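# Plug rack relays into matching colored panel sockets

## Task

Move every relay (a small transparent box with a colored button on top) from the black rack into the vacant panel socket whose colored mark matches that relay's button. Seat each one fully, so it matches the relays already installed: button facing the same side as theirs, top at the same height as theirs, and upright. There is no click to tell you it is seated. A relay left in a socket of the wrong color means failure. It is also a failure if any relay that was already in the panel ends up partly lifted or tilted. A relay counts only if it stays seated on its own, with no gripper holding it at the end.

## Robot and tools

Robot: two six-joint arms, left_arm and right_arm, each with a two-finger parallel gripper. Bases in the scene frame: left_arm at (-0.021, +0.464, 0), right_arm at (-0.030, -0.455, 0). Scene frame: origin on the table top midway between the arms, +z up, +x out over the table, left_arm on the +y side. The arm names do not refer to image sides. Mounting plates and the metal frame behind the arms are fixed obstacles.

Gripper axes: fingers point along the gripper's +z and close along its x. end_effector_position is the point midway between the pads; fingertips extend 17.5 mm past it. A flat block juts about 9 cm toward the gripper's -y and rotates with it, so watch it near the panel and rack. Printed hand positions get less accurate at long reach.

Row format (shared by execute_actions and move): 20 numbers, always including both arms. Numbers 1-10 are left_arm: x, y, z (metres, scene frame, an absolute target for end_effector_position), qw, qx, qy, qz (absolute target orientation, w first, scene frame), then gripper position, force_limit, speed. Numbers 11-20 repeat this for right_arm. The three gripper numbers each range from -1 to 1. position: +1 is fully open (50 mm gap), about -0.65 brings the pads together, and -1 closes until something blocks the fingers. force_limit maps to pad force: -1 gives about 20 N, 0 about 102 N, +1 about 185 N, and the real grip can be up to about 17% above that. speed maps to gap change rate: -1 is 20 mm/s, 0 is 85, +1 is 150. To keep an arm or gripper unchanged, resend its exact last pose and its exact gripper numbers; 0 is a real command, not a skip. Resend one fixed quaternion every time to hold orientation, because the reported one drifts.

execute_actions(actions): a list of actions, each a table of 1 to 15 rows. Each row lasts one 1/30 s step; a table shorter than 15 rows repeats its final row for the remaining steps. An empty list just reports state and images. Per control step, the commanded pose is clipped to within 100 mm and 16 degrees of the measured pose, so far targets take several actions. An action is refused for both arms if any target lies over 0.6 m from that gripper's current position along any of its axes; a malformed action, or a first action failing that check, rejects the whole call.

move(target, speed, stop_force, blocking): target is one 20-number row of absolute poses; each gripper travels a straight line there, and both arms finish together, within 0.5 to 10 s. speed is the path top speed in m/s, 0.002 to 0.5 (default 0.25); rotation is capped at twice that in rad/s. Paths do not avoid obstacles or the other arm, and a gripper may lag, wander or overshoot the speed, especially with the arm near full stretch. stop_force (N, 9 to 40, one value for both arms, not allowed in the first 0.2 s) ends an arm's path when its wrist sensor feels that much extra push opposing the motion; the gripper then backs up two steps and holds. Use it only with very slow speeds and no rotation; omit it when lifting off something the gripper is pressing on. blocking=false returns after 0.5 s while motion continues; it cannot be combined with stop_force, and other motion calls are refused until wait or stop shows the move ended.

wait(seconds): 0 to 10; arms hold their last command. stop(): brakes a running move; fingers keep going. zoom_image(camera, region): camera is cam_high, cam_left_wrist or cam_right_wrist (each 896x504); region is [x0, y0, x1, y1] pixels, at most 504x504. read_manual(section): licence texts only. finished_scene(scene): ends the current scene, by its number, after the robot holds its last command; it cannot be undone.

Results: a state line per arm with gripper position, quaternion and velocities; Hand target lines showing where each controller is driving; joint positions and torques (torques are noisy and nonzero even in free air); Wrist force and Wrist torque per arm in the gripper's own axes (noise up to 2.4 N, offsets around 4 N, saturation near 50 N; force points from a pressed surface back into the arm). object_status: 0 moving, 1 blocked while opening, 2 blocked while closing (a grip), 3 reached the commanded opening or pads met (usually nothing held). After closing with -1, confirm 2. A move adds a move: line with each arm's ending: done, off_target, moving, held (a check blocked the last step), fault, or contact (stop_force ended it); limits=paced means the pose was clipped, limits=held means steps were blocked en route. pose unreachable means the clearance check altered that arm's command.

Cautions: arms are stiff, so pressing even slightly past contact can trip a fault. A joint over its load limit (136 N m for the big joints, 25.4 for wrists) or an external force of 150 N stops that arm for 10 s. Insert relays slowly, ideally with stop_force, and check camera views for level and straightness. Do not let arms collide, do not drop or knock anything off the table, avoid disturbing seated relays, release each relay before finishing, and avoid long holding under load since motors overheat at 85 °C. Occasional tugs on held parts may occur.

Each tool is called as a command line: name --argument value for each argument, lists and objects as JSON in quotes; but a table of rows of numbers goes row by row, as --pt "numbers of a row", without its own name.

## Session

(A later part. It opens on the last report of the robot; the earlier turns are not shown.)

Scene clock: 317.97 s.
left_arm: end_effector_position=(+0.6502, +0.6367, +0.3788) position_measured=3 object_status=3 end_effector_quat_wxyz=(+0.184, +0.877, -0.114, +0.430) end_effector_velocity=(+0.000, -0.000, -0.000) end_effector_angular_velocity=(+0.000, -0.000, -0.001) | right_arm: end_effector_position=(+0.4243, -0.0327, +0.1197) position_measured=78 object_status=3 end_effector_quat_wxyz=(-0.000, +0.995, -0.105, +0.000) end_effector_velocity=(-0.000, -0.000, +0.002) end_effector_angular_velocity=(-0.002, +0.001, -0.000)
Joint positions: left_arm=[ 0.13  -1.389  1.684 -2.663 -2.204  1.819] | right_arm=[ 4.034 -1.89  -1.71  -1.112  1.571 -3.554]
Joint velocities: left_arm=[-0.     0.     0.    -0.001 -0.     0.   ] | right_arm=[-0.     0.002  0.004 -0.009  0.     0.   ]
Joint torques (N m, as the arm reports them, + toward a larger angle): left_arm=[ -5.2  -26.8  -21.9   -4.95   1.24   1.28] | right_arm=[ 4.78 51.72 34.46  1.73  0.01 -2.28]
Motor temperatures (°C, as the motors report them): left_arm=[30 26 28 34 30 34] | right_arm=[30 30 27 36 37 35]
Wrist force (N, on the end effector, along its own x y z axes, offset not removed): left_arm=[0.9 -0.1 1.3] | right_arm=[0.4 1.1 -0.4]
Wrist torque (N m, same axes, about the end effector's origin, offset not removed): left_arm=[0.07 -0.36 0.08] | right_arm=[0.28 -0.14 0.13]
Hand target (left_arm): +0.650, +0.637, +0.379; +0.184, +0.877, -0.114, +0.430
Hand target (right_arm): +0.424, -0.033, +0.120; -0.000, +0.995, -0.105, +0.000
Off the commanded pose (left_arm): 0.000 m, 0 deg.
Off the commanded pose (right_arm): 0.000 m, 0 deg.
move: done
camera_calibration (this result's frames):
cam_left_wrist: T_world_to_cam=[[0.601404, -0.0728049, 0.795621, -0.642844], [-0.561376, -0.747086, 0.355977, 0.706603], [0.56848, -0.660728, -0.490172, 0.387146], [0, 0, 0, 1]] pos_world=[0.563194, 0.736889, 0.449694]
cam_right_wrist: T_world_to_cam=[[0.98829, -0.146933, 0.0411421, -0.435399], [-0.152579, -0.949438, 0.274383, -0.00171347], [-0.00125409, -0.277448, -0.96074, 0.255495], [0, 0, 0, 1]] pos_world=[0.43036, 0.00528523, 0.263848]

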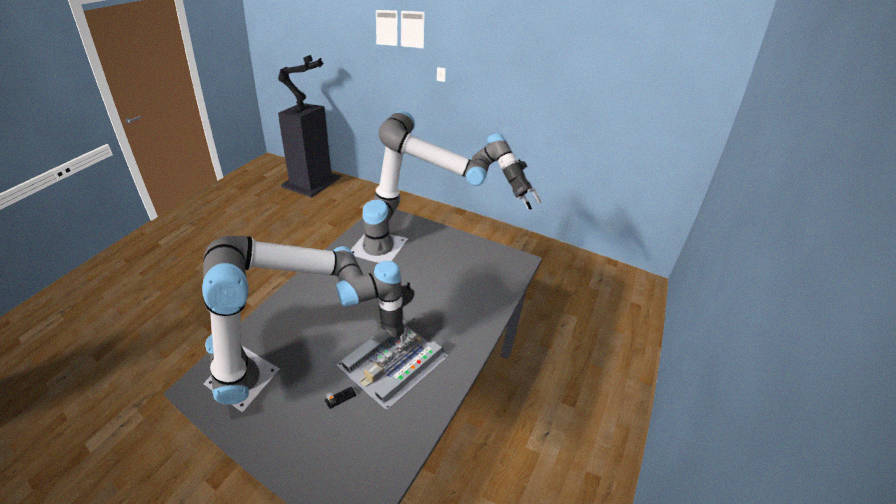

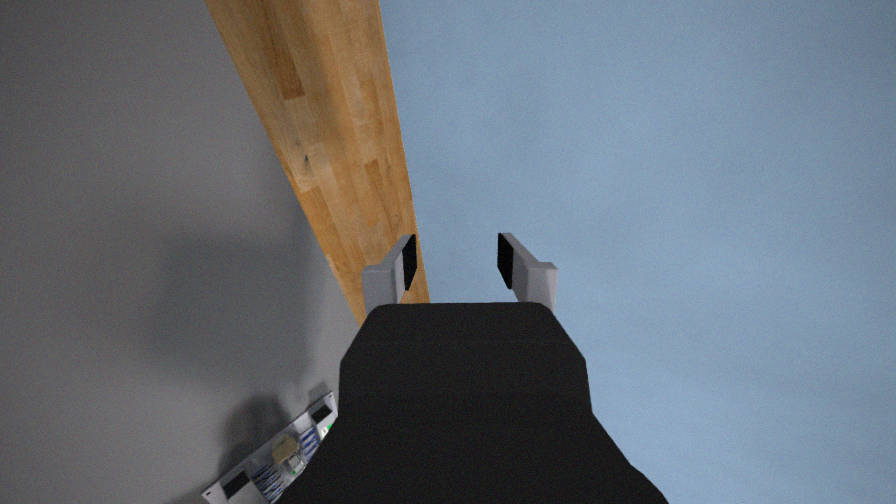

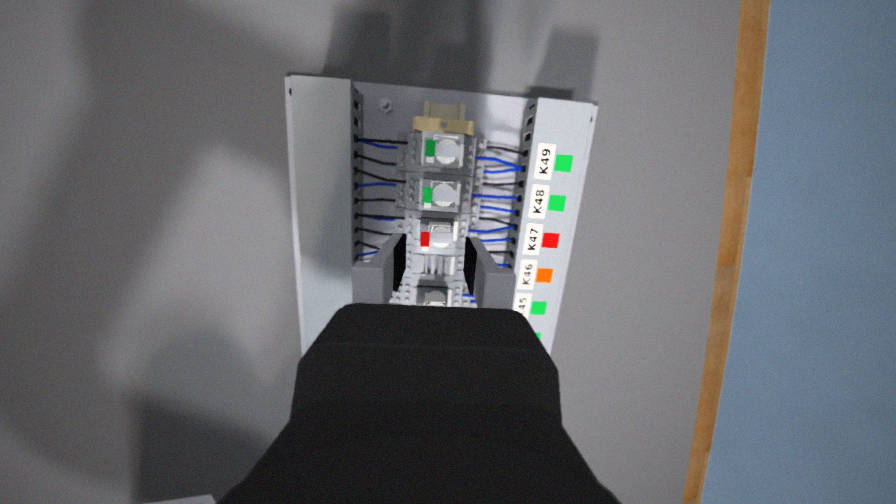

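move --target '[0.6502,0.6367,0.3788,0.184,0.877,-0.114,0.430,1,0,0, 0.375,-0.20,0.13,0,0.5736,-0.8192,0,1,-0.3,0]' --speed 0.5

move --target '[0.6502,0.6367,0.3788,0.184,0.877,-0.114,0.430,1,0,0, 0.3357,-0.3390,0.075,0,-0.2079,-0.9781,0,1,-0.3,0]' --speed 0.5

move --target '[0.6502,0.6367,0.3788,0.184,0.877,-0.114,0.430,1,0,0, 0.3357,-0.3390,0.055,0,-0.2079,-0.9781,0,1,-0.3,0]' --speed 0.1

zoom_image --camera "cam_right_wrist" --region '[340,130,540,310]'

Scene clock: 325.70 s.
left_arm: end_effector_position=(+0.6502, +0.6367, +0.3788) position_measured=3 object_status=3 end_effector_quat_wxyz=(+0.184, +0.877, -0.114, +0.430) end_effector_velocity=(-0.000, +0.001, -0.001) end_effector_angular_velocity=(-0.000, +0.001, +0.001) | right_arm: end_effector_position=(+0.3749, -0.1999, +0.1302) position_measured=3 object_status=3 end_effector_quat_wxyz=(-0.000, -0.574, +0.819, +0.000) end_effector_velocity=(-0.000, -0.001, +0.000) end_effector_angular_velocity=(-0.001, -0.002, -0.015)
Joint positions: left_arm=[ 0.13  -1.389  1.684 -2.663 -2.204  1.819] | right_arm=[ 3.982 -1.567 -2.065 -1.081  1.571 -1.898]
Joint velocities: left_arm=[ 0.001  0.     0.001 -0.    -0.    -0.   ] | right_arm=[ 0.     0.002 -0.002  0.001 -0.002  0.015]
Joint torques (N m, as the arm reports them, + toward a larger angle): left_arm=[ -6.03 -27.13 -23.39  -4.79   1.2    1.  ] | right_arm=[-0.28 37.27 11.88  4.26 -1.72  2.71]
Motor temperatures (°C, as the motors report them): left_arm=[30 26 28 34 30 34] | right_arm=[30 30 27 36 37 35]
Wrist force (N, on the end effector, along its own x y z axes, offset not removed): left_arm=[2.9 -0.8 0.4] | right_arm=[1.8 -0.2 0.3]
Wrist torque (N m, same axes, about the end effector's origin, offset not removed): left_arm=[-0.08 -0.61 0.09] | right_arm=[0.06 -0.34 -0.01]
Hand target (left_arm): +0.650, +0.637, +0.379; +0.184, +0.877, -0.114, +0.430
Hand target (right_arm): +0.375, -0.200, +0.130; +0.000, -0.574, +0.819, +0.000
Off the commanded pose (left_arm): 0.000 m, 0 deg.
Off the commanded pose (right_arm): 0.000 m, 0 deg.
move: done
camera_calibration (this result's frames):
cam_left_wrist: T_world_to_cam=[[0.601404, -0.0728049, 0.795621, -0.642844], [-0.561376, -0.747086, 0.355977, 0.706603], [0.56848, -0.660728, -0.490172, 0.387146], [0, 0, 0, 1]] pos_world=[0.563194, 0.736889, 0.449694]
cam_right_wrist: T_world_to_cam=[[-0.281685, -0.958627, 0.0410872, -0.0977225], [-0.919266, 0.281895, 0.274746, 0.362646], [-0.274961, 0.0396218, -0.960639, 0.385113], [0, 0, 0, 1]] pos_world=[0.411732, -0.211166, 0.274335]

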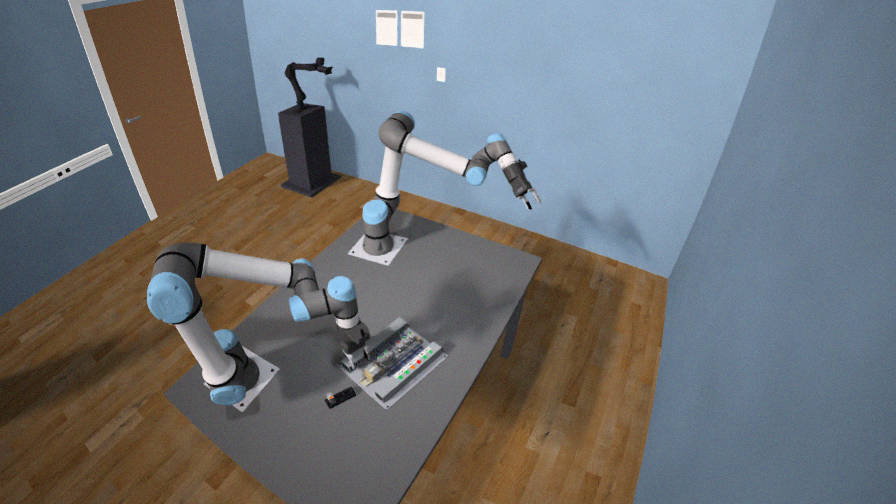

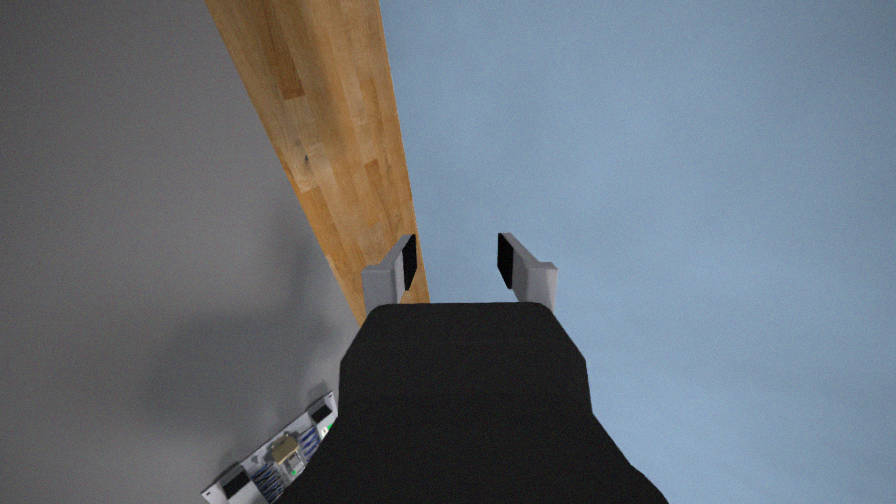

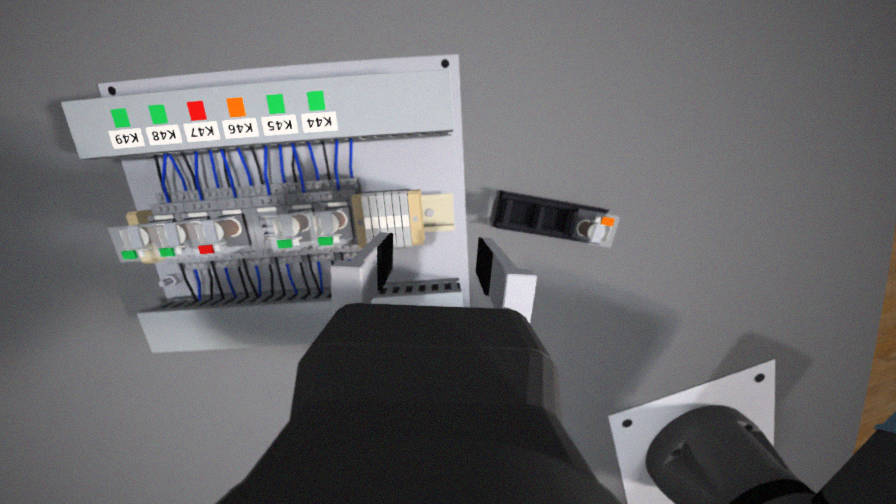

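Scene clock: 328.00 s.
left_arm: end_effector_position=(+0.6502, +0.6367, +0.3788) position_measured=3 object_status=3 end_effector_quat_wxyz=(+0.184, +0.877, -0.114, +0.430) end_effector_velocity=(-0.000, -0.000, -0.000) end_effector_angular_velocity=(-0.000, +0.000, -0.000) | right_arm: end_effector_position=(+0.3355, -0.3388, +0.0753) position_measured=3 object_status=3 end_effector_quat_wxyz=(-0.000, +0.207, +0.978, +0.000) end_effector_velocity=(-0.000, -0.001, -0.000) end_effector_angular_velocity=(-0.001, -0.002, -0.014)
Joint positions: left_arm=[ 0.13  -1.389  1.684 -2.663 -2.204  1.819] | right_arm=[ 3.778 -1.492 -2.303 -0.918  1.571 -0.461]
Joint velocities: left_arm=[-0. -0.  0. -0. -0.  0.] | right_arm=[-0.001  0.002 -0.002  0.001 -0.001  0.012]
Joint torques (N m, as the arm reports them, + toward a larger angle): left_arm=[ -5.67 -27.65 -23.96  -4.77   1.21   1.25] | right_arm=[-12.88  29.03   8.23   4.71  -1.27   2.68]
Motor temperatures (°C, as the motors report them): left_arm=[30 26 28 34 30 34] | right_arm=[30 30 27 36 37 35]
Wrist force (N, on the end effector, along its own x y z axes, offset not removed): left_arm=[3.0 -0.2 -1.2] | right_arm=[1.7 0.5 1.9]
Wrist torque (N m, same axes, about the end effector's origin, offset not removed): left_arm=[0.01 -0.60 0.02] | right_arm=[0.22 -0.26 -0.05]
Hand target (left_arm): +0.650, +0.637, +0.379; +0.184, +0.877, -0.114, +0.430
Hand target (right_arm): +0.335, -0.339, +0.075; -0.000, +0.208, +0.978, +0.000
Off the commanded pose (left_arm): 0.000 m, 0 deg.
Off the commanded pose (right_arm): 0.000 m, 0 deg.
move: done
camera_calibration (this result's frames):
cam_left_wrist: T_world_to_cam=[[0.601404, -0.0728048, 0.795621, -0.642844], [-0.561376, -0.747086, 0.355977, 0.706602], [0.56848, -0.660728, -0.490172, 0.387146], [0, 0, 0, 1]] pos_world=[0.563194, 0.736889, 0.449694]
cam_right_wrist: T_world_to_cam=[[-0.936648, 0.347794, 0.0415845, 0.422591], [0.345391, 0.897317, 0.274821, 0.164912], [0.0582669, 0.271774, -0.960596, 0.293871], [0, 0, 0, 1]] pos_world=[0.321737, -0.37482, 0.219397]

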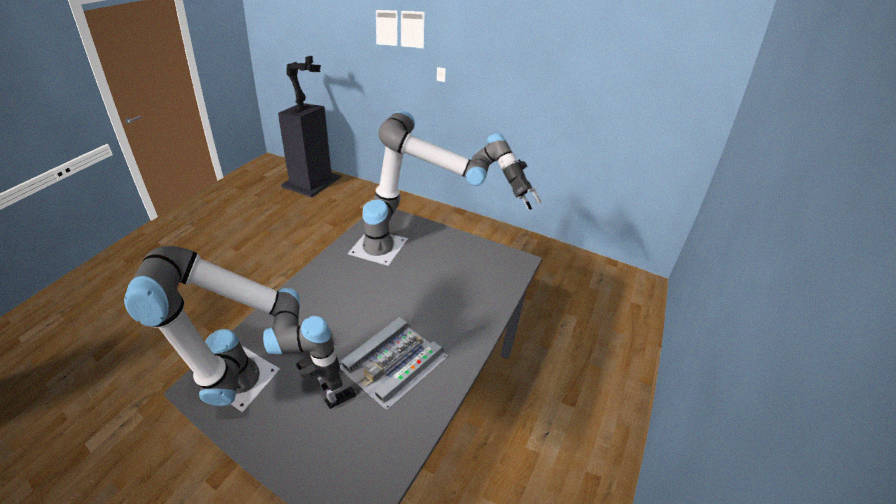

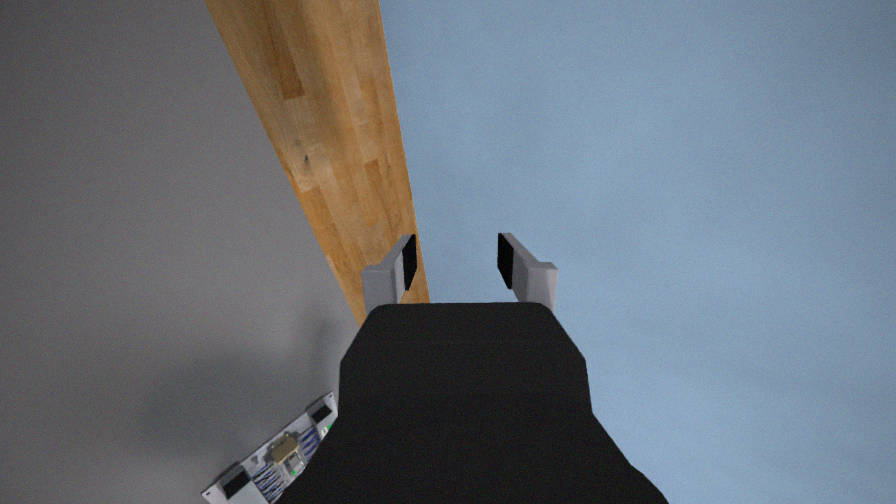

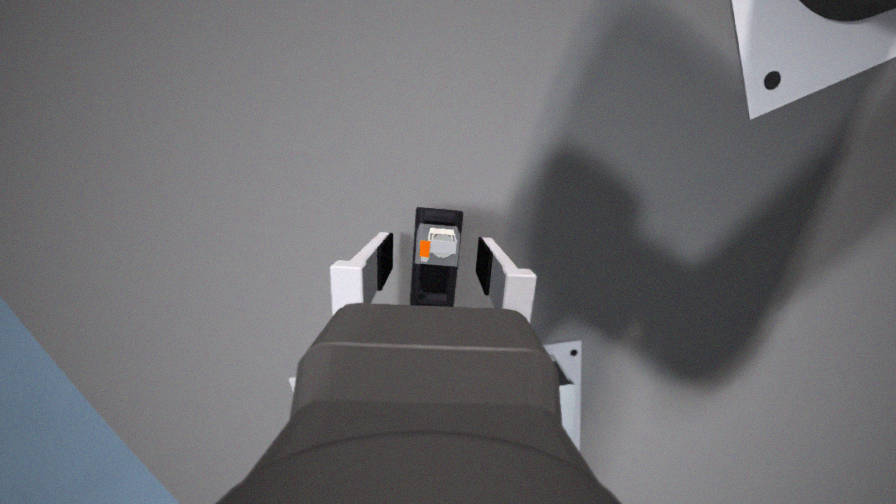

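Scene clock: 328.83 s.
left_arm: end_effector_position=(+0.6502, +0.6367, +0.3788) position_measured=3 object_status=3 end_effector_quat_wxyz=(+0.184, +0.877, -0.114, +0.430) end_effector_velocity=(+0.000, +0.000, +0.001) end_effector_angular_velocity=(+0.000, -0.001, -0.000) | right_arm: end_effector_position=(+0.3356, -0.3390, +0.0553) position_measured=3 object_status=3 end_effector_quat_wxyz=(-0.000, +0.208, +0.978, -0.000) end_effector_velocity=(+0.000, +0.000, -0.002) end_effector_angular_velocity=(+0.001, -0.001, -0.000)
Joint positions: left_arm=[ 0.13  -1.389  1.684 -2.663 -2.204  1.819] | right_arm=[ 3.778 -1.532 -2.332 -0.848  1.571 -0.459]
Joint velocities: left_arm=[ 0.    -0.    -0.002  0.001 -0.     0.   ] | right_arm=[-0.    -0.006 -0.003  0.01  -0.     0.   ]
Joint torques (N m, as the arm reports them, + toward a larger angle): left_arm=[ -5.27 -25.25 -22.53  -4.92   1.33   1.39] | right_arm=[-11.29   6.51   9.1    5.01  -1.71   2.46]
Motor temperatures (°C, as the motors report them): left_arm=[30 26 28 34 30 34] | right_arm=[30 30 27 36 37 35]
Wrist force (N, on the end effector, along its own x y z axes, offset not removed): left_arm=[3.6 0.0 1.4] | right_arm=[1.3 1.3 1.5]
Wrist torque (N m, same axes, about the end effector's origin, offset not removed): left_arm=[0.12 -0.76 0.01] | right_arm=[0.37 -0.21 0.05]
Hand target (left_arm): +0.650, +0.637, +0.379; +0.184, +0.877, -0.114, +0.430
Hand target (right_arm): +0.336, -0.339, +0.055; -0.000, +0.208, +0.978, -0.000
Off the commanded pose (left_arm): 0.000 m, 0 deg.
Off the commanded pose (right_arm): 0.000 m, 0 deg.
move: done
camera_calibration (this result's frames):
cam_left_wrist: T_world_to_cam=[[0.601404, -0.0728049, 0.795621, -0.642844], [-0.561376, -0.747086, 0.355977, 0.706603], [0.56848, -0.660728, -0.490172, 0.387146], [0, 0, 0, 1]] pos_world=[0.563194, 0.736889, 0.449694]
cam_right_wrist: T_world_to_cam=[[-0.936142, 0.349208, 0.041144, 0.423975], [0.346651, 0.896955, 0.274419, 0.170024], [0.0589249, 0.271158, -0.96073, 0.274301], [0, 0, 0, 1]] pos_world=[0.321799, -0.374937, 0.199427]

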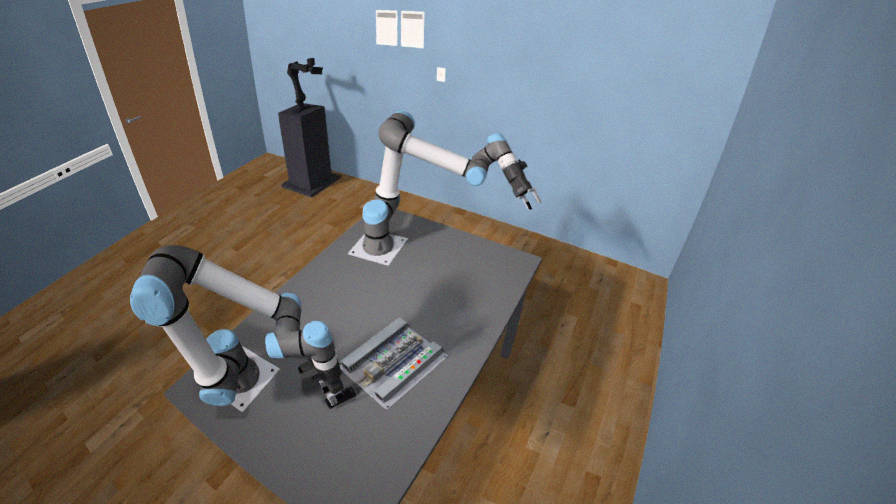

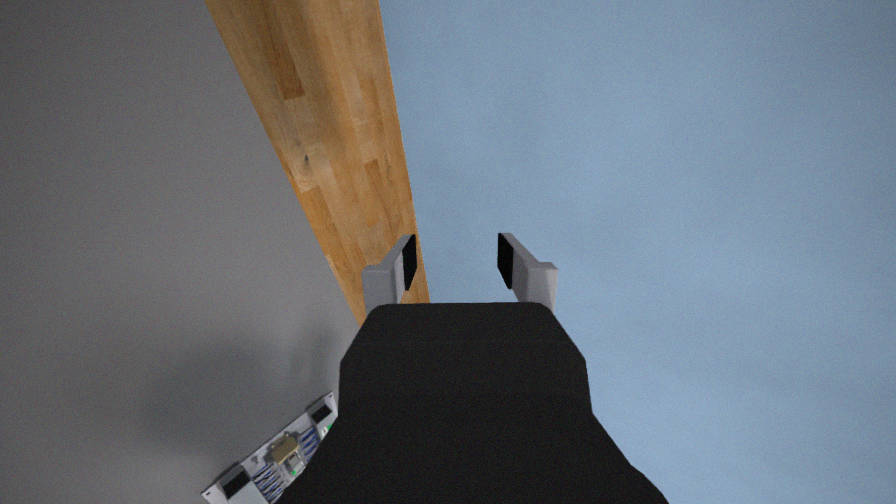

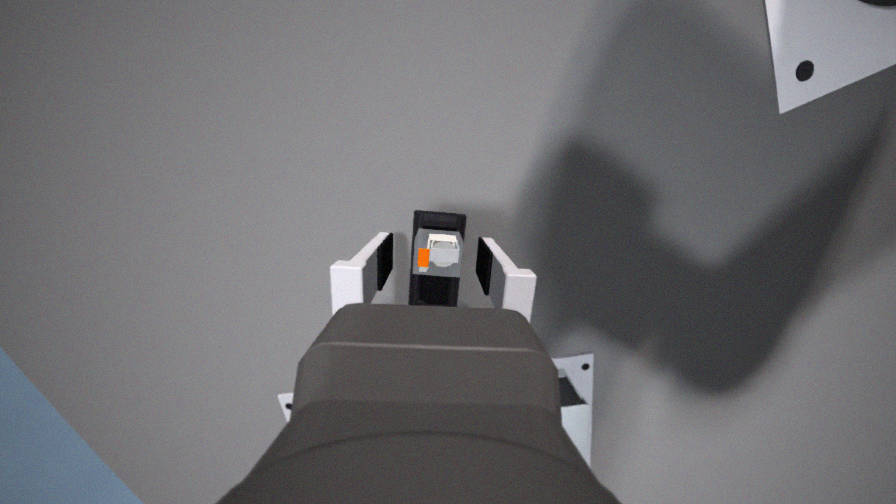

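Region (340, 130, 540, 310) of cam_right_wrist's 896x504 image, scaled by 2.520, with more detail than that image has; it fills the top 454 rows of this view, and the rest is white.

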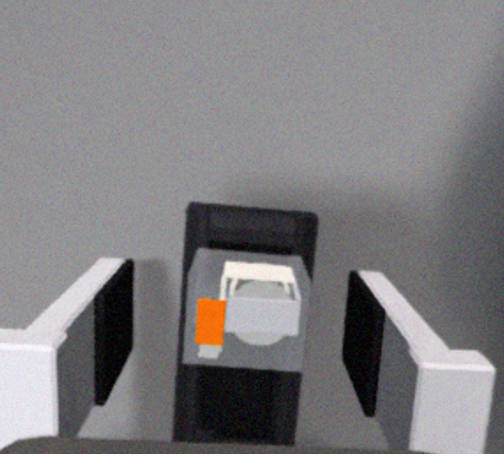

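move --target '[0.6502,0.6367,0.3788,0.184,0.877,-0.114,0.430,1,0,0, 0.3356,-0.3378,0.055,0,-0.2079,-0.9781,0,1,-0.3,0]' --speed 0.05

zoom_image --camera "cam_right_wrist" --region '[340,130,540,310]'

Scene clock: 332.17 s.
left_arm: end_effector_position=(+0.6502, +0.6367, +0.3788) position_measured=3 object_status=3 end_effector_quat_wxyz=(+0.184, +0.877, -0.114, +0.430) end_effector_velocity=(+0.000, -0.001, +0.001) end_effector_angular_velocity=(-0.001, +0.000, -0.001) | right_arm: end_effector_position=(+0.3356, -0.3379, +0.0550) position_measured=3 object_status=3 end_effector_quat_wxyz=(-0.000, +0.208, +0.978, -0.000) end_effector_velocity=(+0.000, +0.001, +0.000) end_effector_angular_velocity=(+0.000, -0.000, +0.000)
Joint positions: left_arm=[ 0.13  -1.389  1.684 -2.663 -2.204  1.819] | right_arm=[ 3.781 -1.534 -2.331 -0.847  1.571 -0.457]
Joint velocities: left_arm=[-0.001 -0.    -0.002  0.002 -0.001 -0.   ] | right_arm=[ 0.001 -0.     0.001 -0.001  0.     0.001]
Joint torques (N m, as the arm reports them, + toward a larger angle): left_arm=[ -5.63 -27.77 -23.77  -4.82   0.98   1.3 ] | right_arm=[14.13  5.21 30.98  4.8  -1.59  2.48]
Motor temperatures (°C, as the motors report them): left_arm=[30 26 28 34 30 34] | right_arm=[30 30 27 36 37 35]
Wrist force (N, on the end effector, along its own x y z axes, offset not removed): left_arm=[3.4 -0.5 1.1] | right_arm=[1.5 1.3 -0.3]
Wrist torque (N m, same axes, about the end effector's origin, offset not removed): left_arm=[0.01 -0.72 0.12] | right_arm=[0.32 -0.22 0.01]
Hand target (left_arm): +0.650, +0.637, +0.379; +0.184, +0.877, -0.114, +0.430
Hand target (right_arm): +0.336, -0.338, +0.055; +0.000, +0.208, +0.978, -0.000
Off the commanded pose (left_arm): 0.000 m, 0 deg.
Off the commanded pose (right_arm): 0.000 m, 0 deg.
move: done
camera_calibration (this result's frames):
cam_left_wrist: T_world_to_cam=[[0.601404, -0.0728051, 0.795621, -0.642844], [-0.561376, -0.747086, 0.355976, 0.706603], [0.56848, -0.660728, -0.490172, 0.387146], [0, 0, 0, 1]] pos_world=[0.563194, 0.736889, 0.449694]
cam_right_wrist: T_world_to_cam=[[-0.936127, 0.349247, 0.0411365, 0.423543], [0.346687, 0.896941, 0.274417, 0.169039], [0.0589423, 0.27115, -0.960731, 0.273704], [0, 0, 0, 1]] pos_world=[0.321753, -0.373754, 0.199146]

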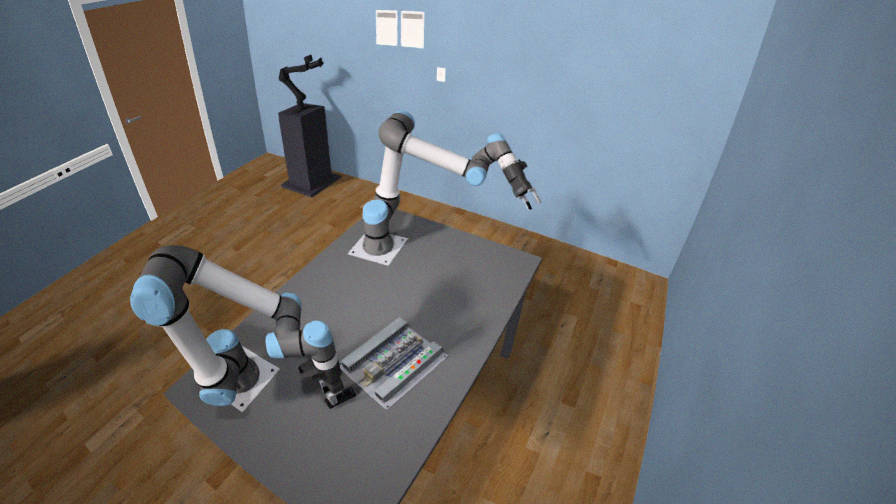

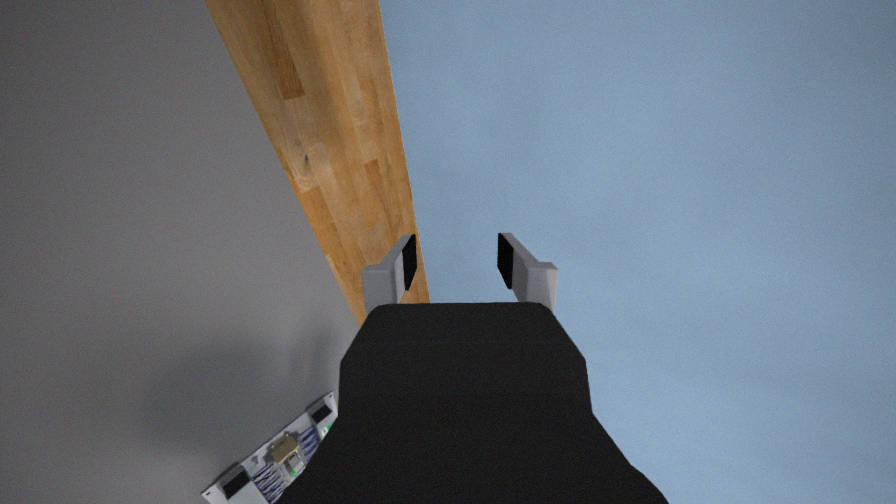

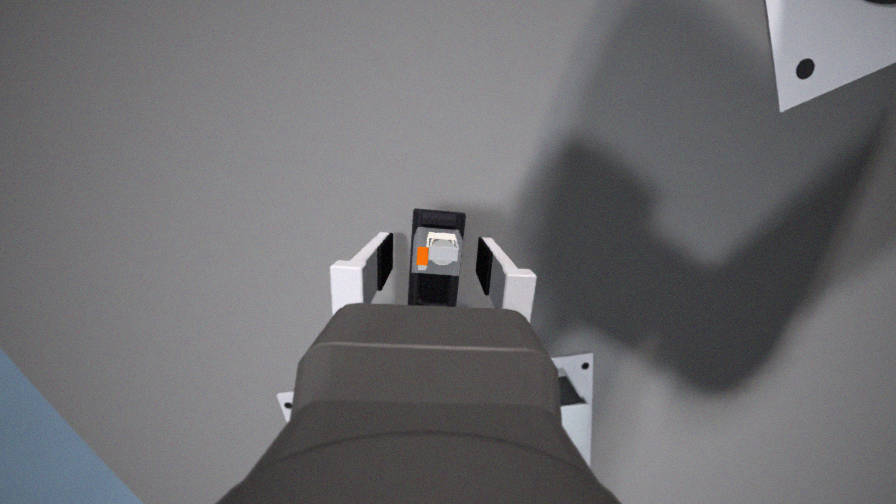

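Region (340, 130, 540, 310) of cam_right_wrist's 896x504 image, scaled by 2.520, with more detail than that image has; it fills the top 454 rows of this view, and the rest is white.

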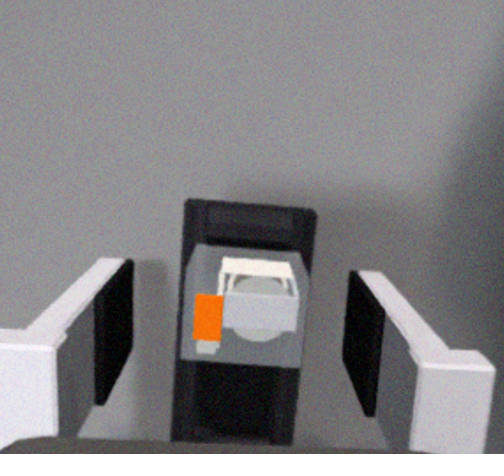

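Matches (207,317). Descend and grip.

move --target '[0.6502,0.6367,0.3788,0.184,0.877,-0.114,0.430,1,0,0, 0.3357,-0.3376,0.044,0,-0.2079,-0.9781,0,1,-0.3,0]' --speed 0.05

execute_actions --actions '[[[0.6502,0.6367,0.3788,0.184,0.877,-0.114,0.430,1,0,0, 0.3357,-0.3376,0.044,0,-0.2079,-0.9781,0,-1,-0.3,0]],[[0.6502,0.6367,0.3788,0.184,0.877,-0.114,0.430,1,0,0, 0.3357,-0.3376,0.044,0,-0.2079,-0.9781,0,-1,-0.3,0]]]'

Scene clock: 335.47 s.
left_arm: end_effector_position=(+0.6502, +0.6367, +0.3788) position_measured=3 object_status=3 end_effector_quat_wxyz=(+0.184, +0.877, -0.114, +0.430) end_effector_velocity=(-0.000, -0.000, -0.000) end_effector_angular_velocity=(+0.000, +0.000, -0.000) | right_arm: end_effector_position=(+0.3357, -0.3376, +0.0443) position_measured=3 object_status=3 end_effector_quat_wxyz=(-0.000, +0.208, +0.978, -0.000) end_effector_velocity=(-0.000, -0.000, -0.003) end_effector_angular_velocity=(-0.001, +0.001, +0.000)
Joint positions: left_arm=[ 0.13  -1.389  1.684 -2.663 -2.204  1.819] | right_arm=[ 3.781 -1.558 -2.345 -0.809  1.571 -0.457]
Joint velocities: left_arm=[-0.    -0.     0.001 -0.    -0.     0.   ] | right_arm=[ 0.    -0.006 -0.003  0.008 -0.     0.   ]
Joint torques (N m, as the arm reports them, + toward a larger angle): left_arm=[ -3.33 -27.75 -23.91  -4.98   1.21   1.39] | right_arm=[14.08  5.73  6.66  4.93 -1.4   2.7 ]
Motor temperatures (°C, as the motors report them): left_arm=[30 26 28 34 30 34] | right_arm=[30 30 27 36 37 35]
Wrist force (N, on the end effector, along its own x y z axes, offset not removed): left_arm=[2.8 -1.1 1.3] | right_arm=[0.0 1.8 0.8]
Wrist torque (N m, same axes, about the end effector's origin, offset not removed): left_arm=[-0.03 -0.61 0.03] | right_arm=[0.34 0.02 0.06]
Hand target (left_arm): +0.650, +0.637, +0.379; +0.184, +0.877, -0.114, +0.430
Hand target (right_arm): +0.336, -0.338, +0.044; -0.000, +0.208, +0.978, -0.000
Off the commanded pose (left_arm): 0.000 m, 0 deg.
Off the commanded pose (right_arm): 0.000 m, 0 deg.
move: done
camera_calibration (this result's frames):
cam_left_wrist: T_world_to_cam=[[0.601404, -0.072805, 0.795621, -0.642844], [-0.561376, -0.747086, 0.355976, 0.706603], [0.56848, -0.660728, -0.490172, 0.387146], [0, 0, 0, 1]] pos_world=[0.563194, 0.736889, 0.449694]
cam_right_wrist: T_world_to_cam=[[-0.936136, 0.349223, 0.0411347, 0.423964], [0.346664, 0.896952, 0.274411, 0.171762], [0.0589348, 0.271146, -0.960732, 0.263339], [0, 0, 0, 1]] pos_world=[0.321825, -0.373524, 0.188426]

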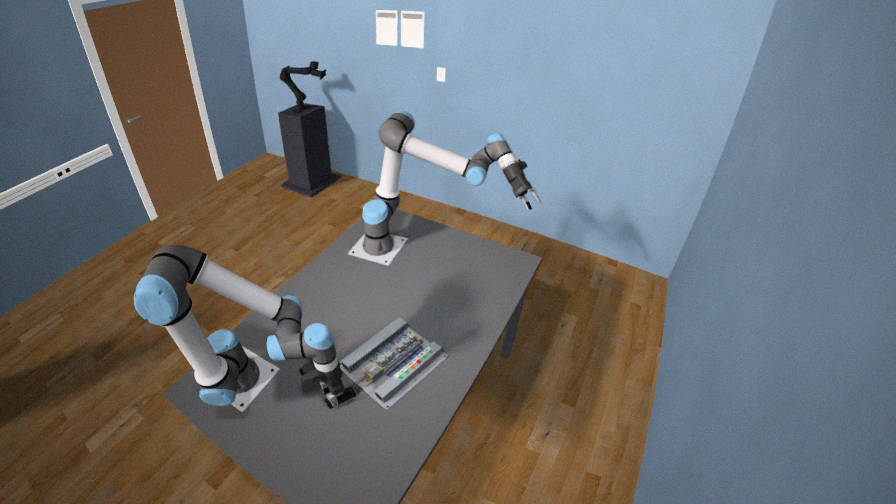

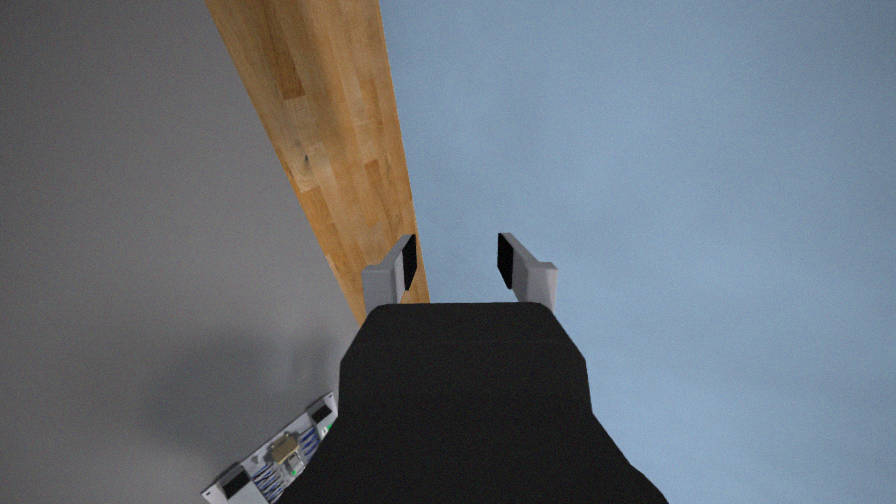

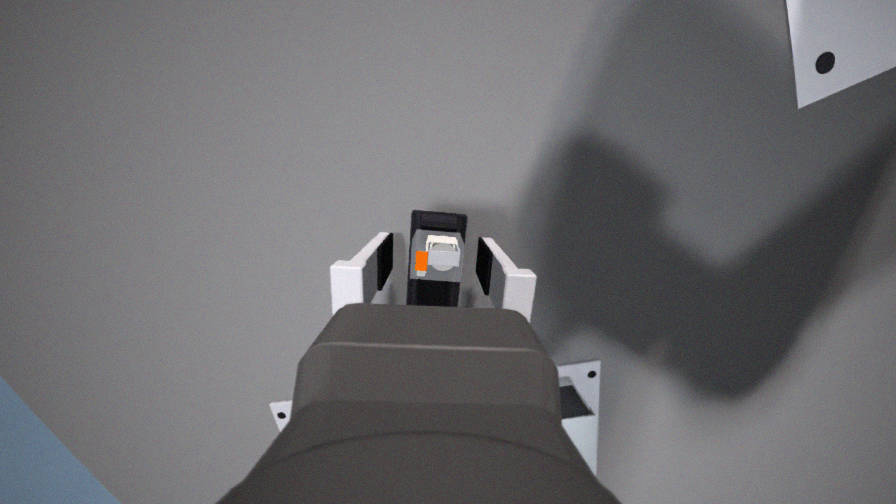

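Scene clock: 336.47 s.
left_arm: end_effector_position=(+0.6502, +0.6367, +0.3788) position_measured=3 object_status=3 end_effector_quat_wxyz=(+0.184, +0.877, -0.114, +0.430) end_effector_velocity=(+0.000, -0.000, +0.000) end_effector_angular_velocity=(-0.001, -0.000, -0.000) | right_arm: end_effector_position=(+0.3357, -0.3376, +0.0440) position_measured=119 object_status=2 end_effector_quat_wxyz=(+0.000, +0.208, +0.978, -0.000) end_effector_velocity=(+0.000, +0.000, +0.000) end_effector_angular_velocity=(+0.001, -0.000, +0.000)
Joint positions: left_arm=[ 0.13  -1.389  1.684 -2.663 -2.204  1.819] | right_arm=[ 3.781 -1.559 -2.345 -0.808  1.571 -0.457]
Joint velocities: left_arm=[-0.     0.    -0.001  0.    -0.001 -0.   ] | right_arm=[ 0.  0.  0. -0.  0. -0.]
Joint torques (N m, as the arm reports them, + toward a larger angle): left_arm=[ -3.89 -27.01 -24.24  -4.62   1.28   1.4 ] | right_arm=[13.43  5.11  6.51  4.9  -1.45  2.39]
Motor temperatures (°C, as the motors report them): left_arm=[30 26 28 34 30 34] | right_arm=[30 30 27 36 37 35]
Wrist force (N, on the end effector, along its own x y z axes, offset not removed): left_arm=[2.9 -0.1 0.6] | right_arm=[1.8 0.5 -1.3]
Wrist torque (N m, same axes, about the end effector's origin, offset not removed): left_arm=[0.01 -0.65 0.09] | right_arm=[0.14 -0.32 -0.01]
Hand target (left_arm): +0.650, +0.637, +0.379; +0.184, +0.877, -0.114, +0.430
Hand target (right_arm): +0.336, -0.338, +0.044; +0.000, +0.208, +0.978, -0.000
Off the commanded pose (left_arm): 0.000 m, 0 deg.
Off the commanded pose (right_arm): 0.000 m, 0 deg.
camera_calibration (this result's frames):
cam_left_wrist: T_world_to_cam=[[0.601404, -0.0728053, 0.795621, -0.642844], [-0.561376, -0.747086, 0.355976, 0.706603], [0.56848, -0.660728, -0.490172, 0.387146], [0, 0, 0, 1]] pos_world=[0.563194, 0.736889, 0.449694]
cam_right_wrist: T_world_to_cam=[[-0.936137, 0.349223, 0.0411212, 0.423998], [0.346658, 0.896947, 0.274434, 0.171799], [0.0589552, 0.271163, -0.960726, 0.263067], [0, 0, 0, 1]] pos_world=[0.321855, -0.373498, 0.188152]

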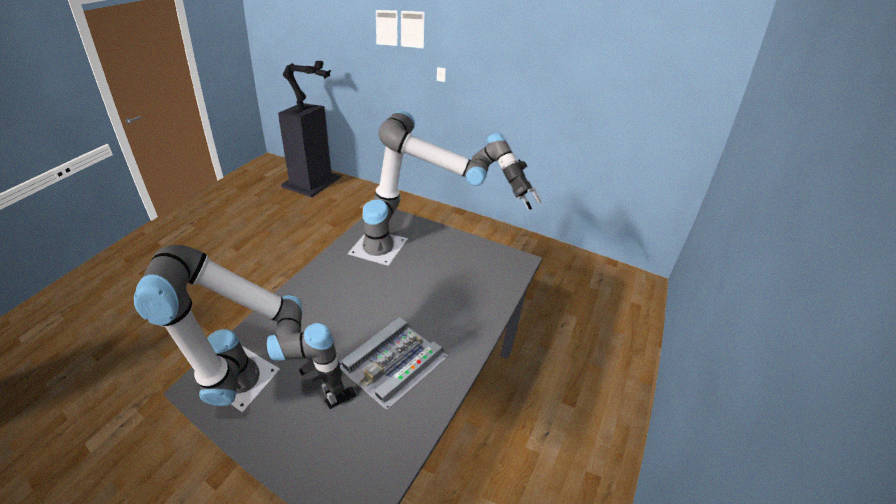

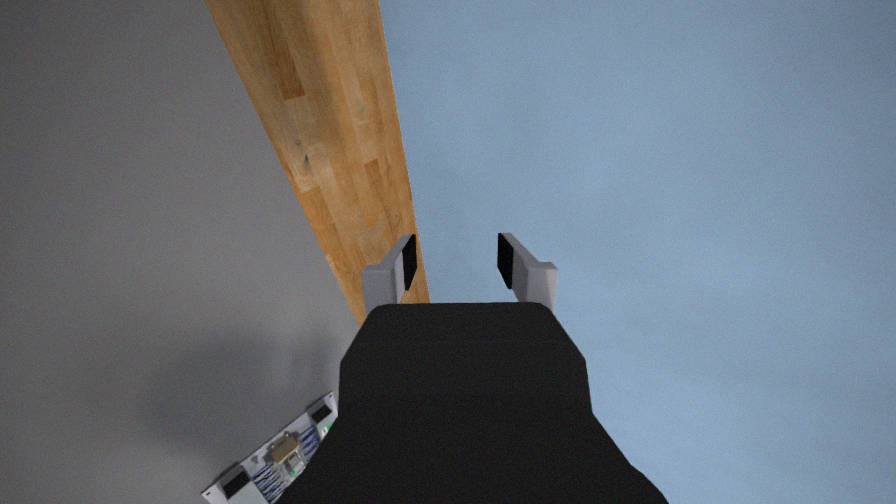

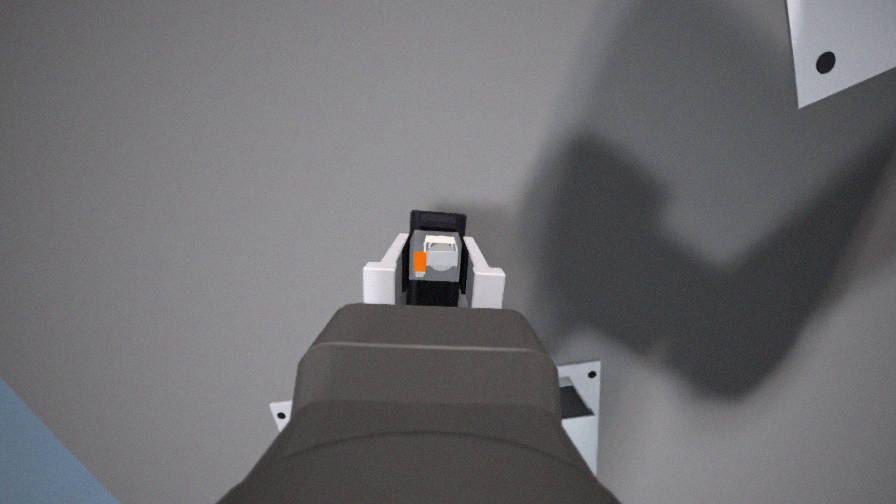

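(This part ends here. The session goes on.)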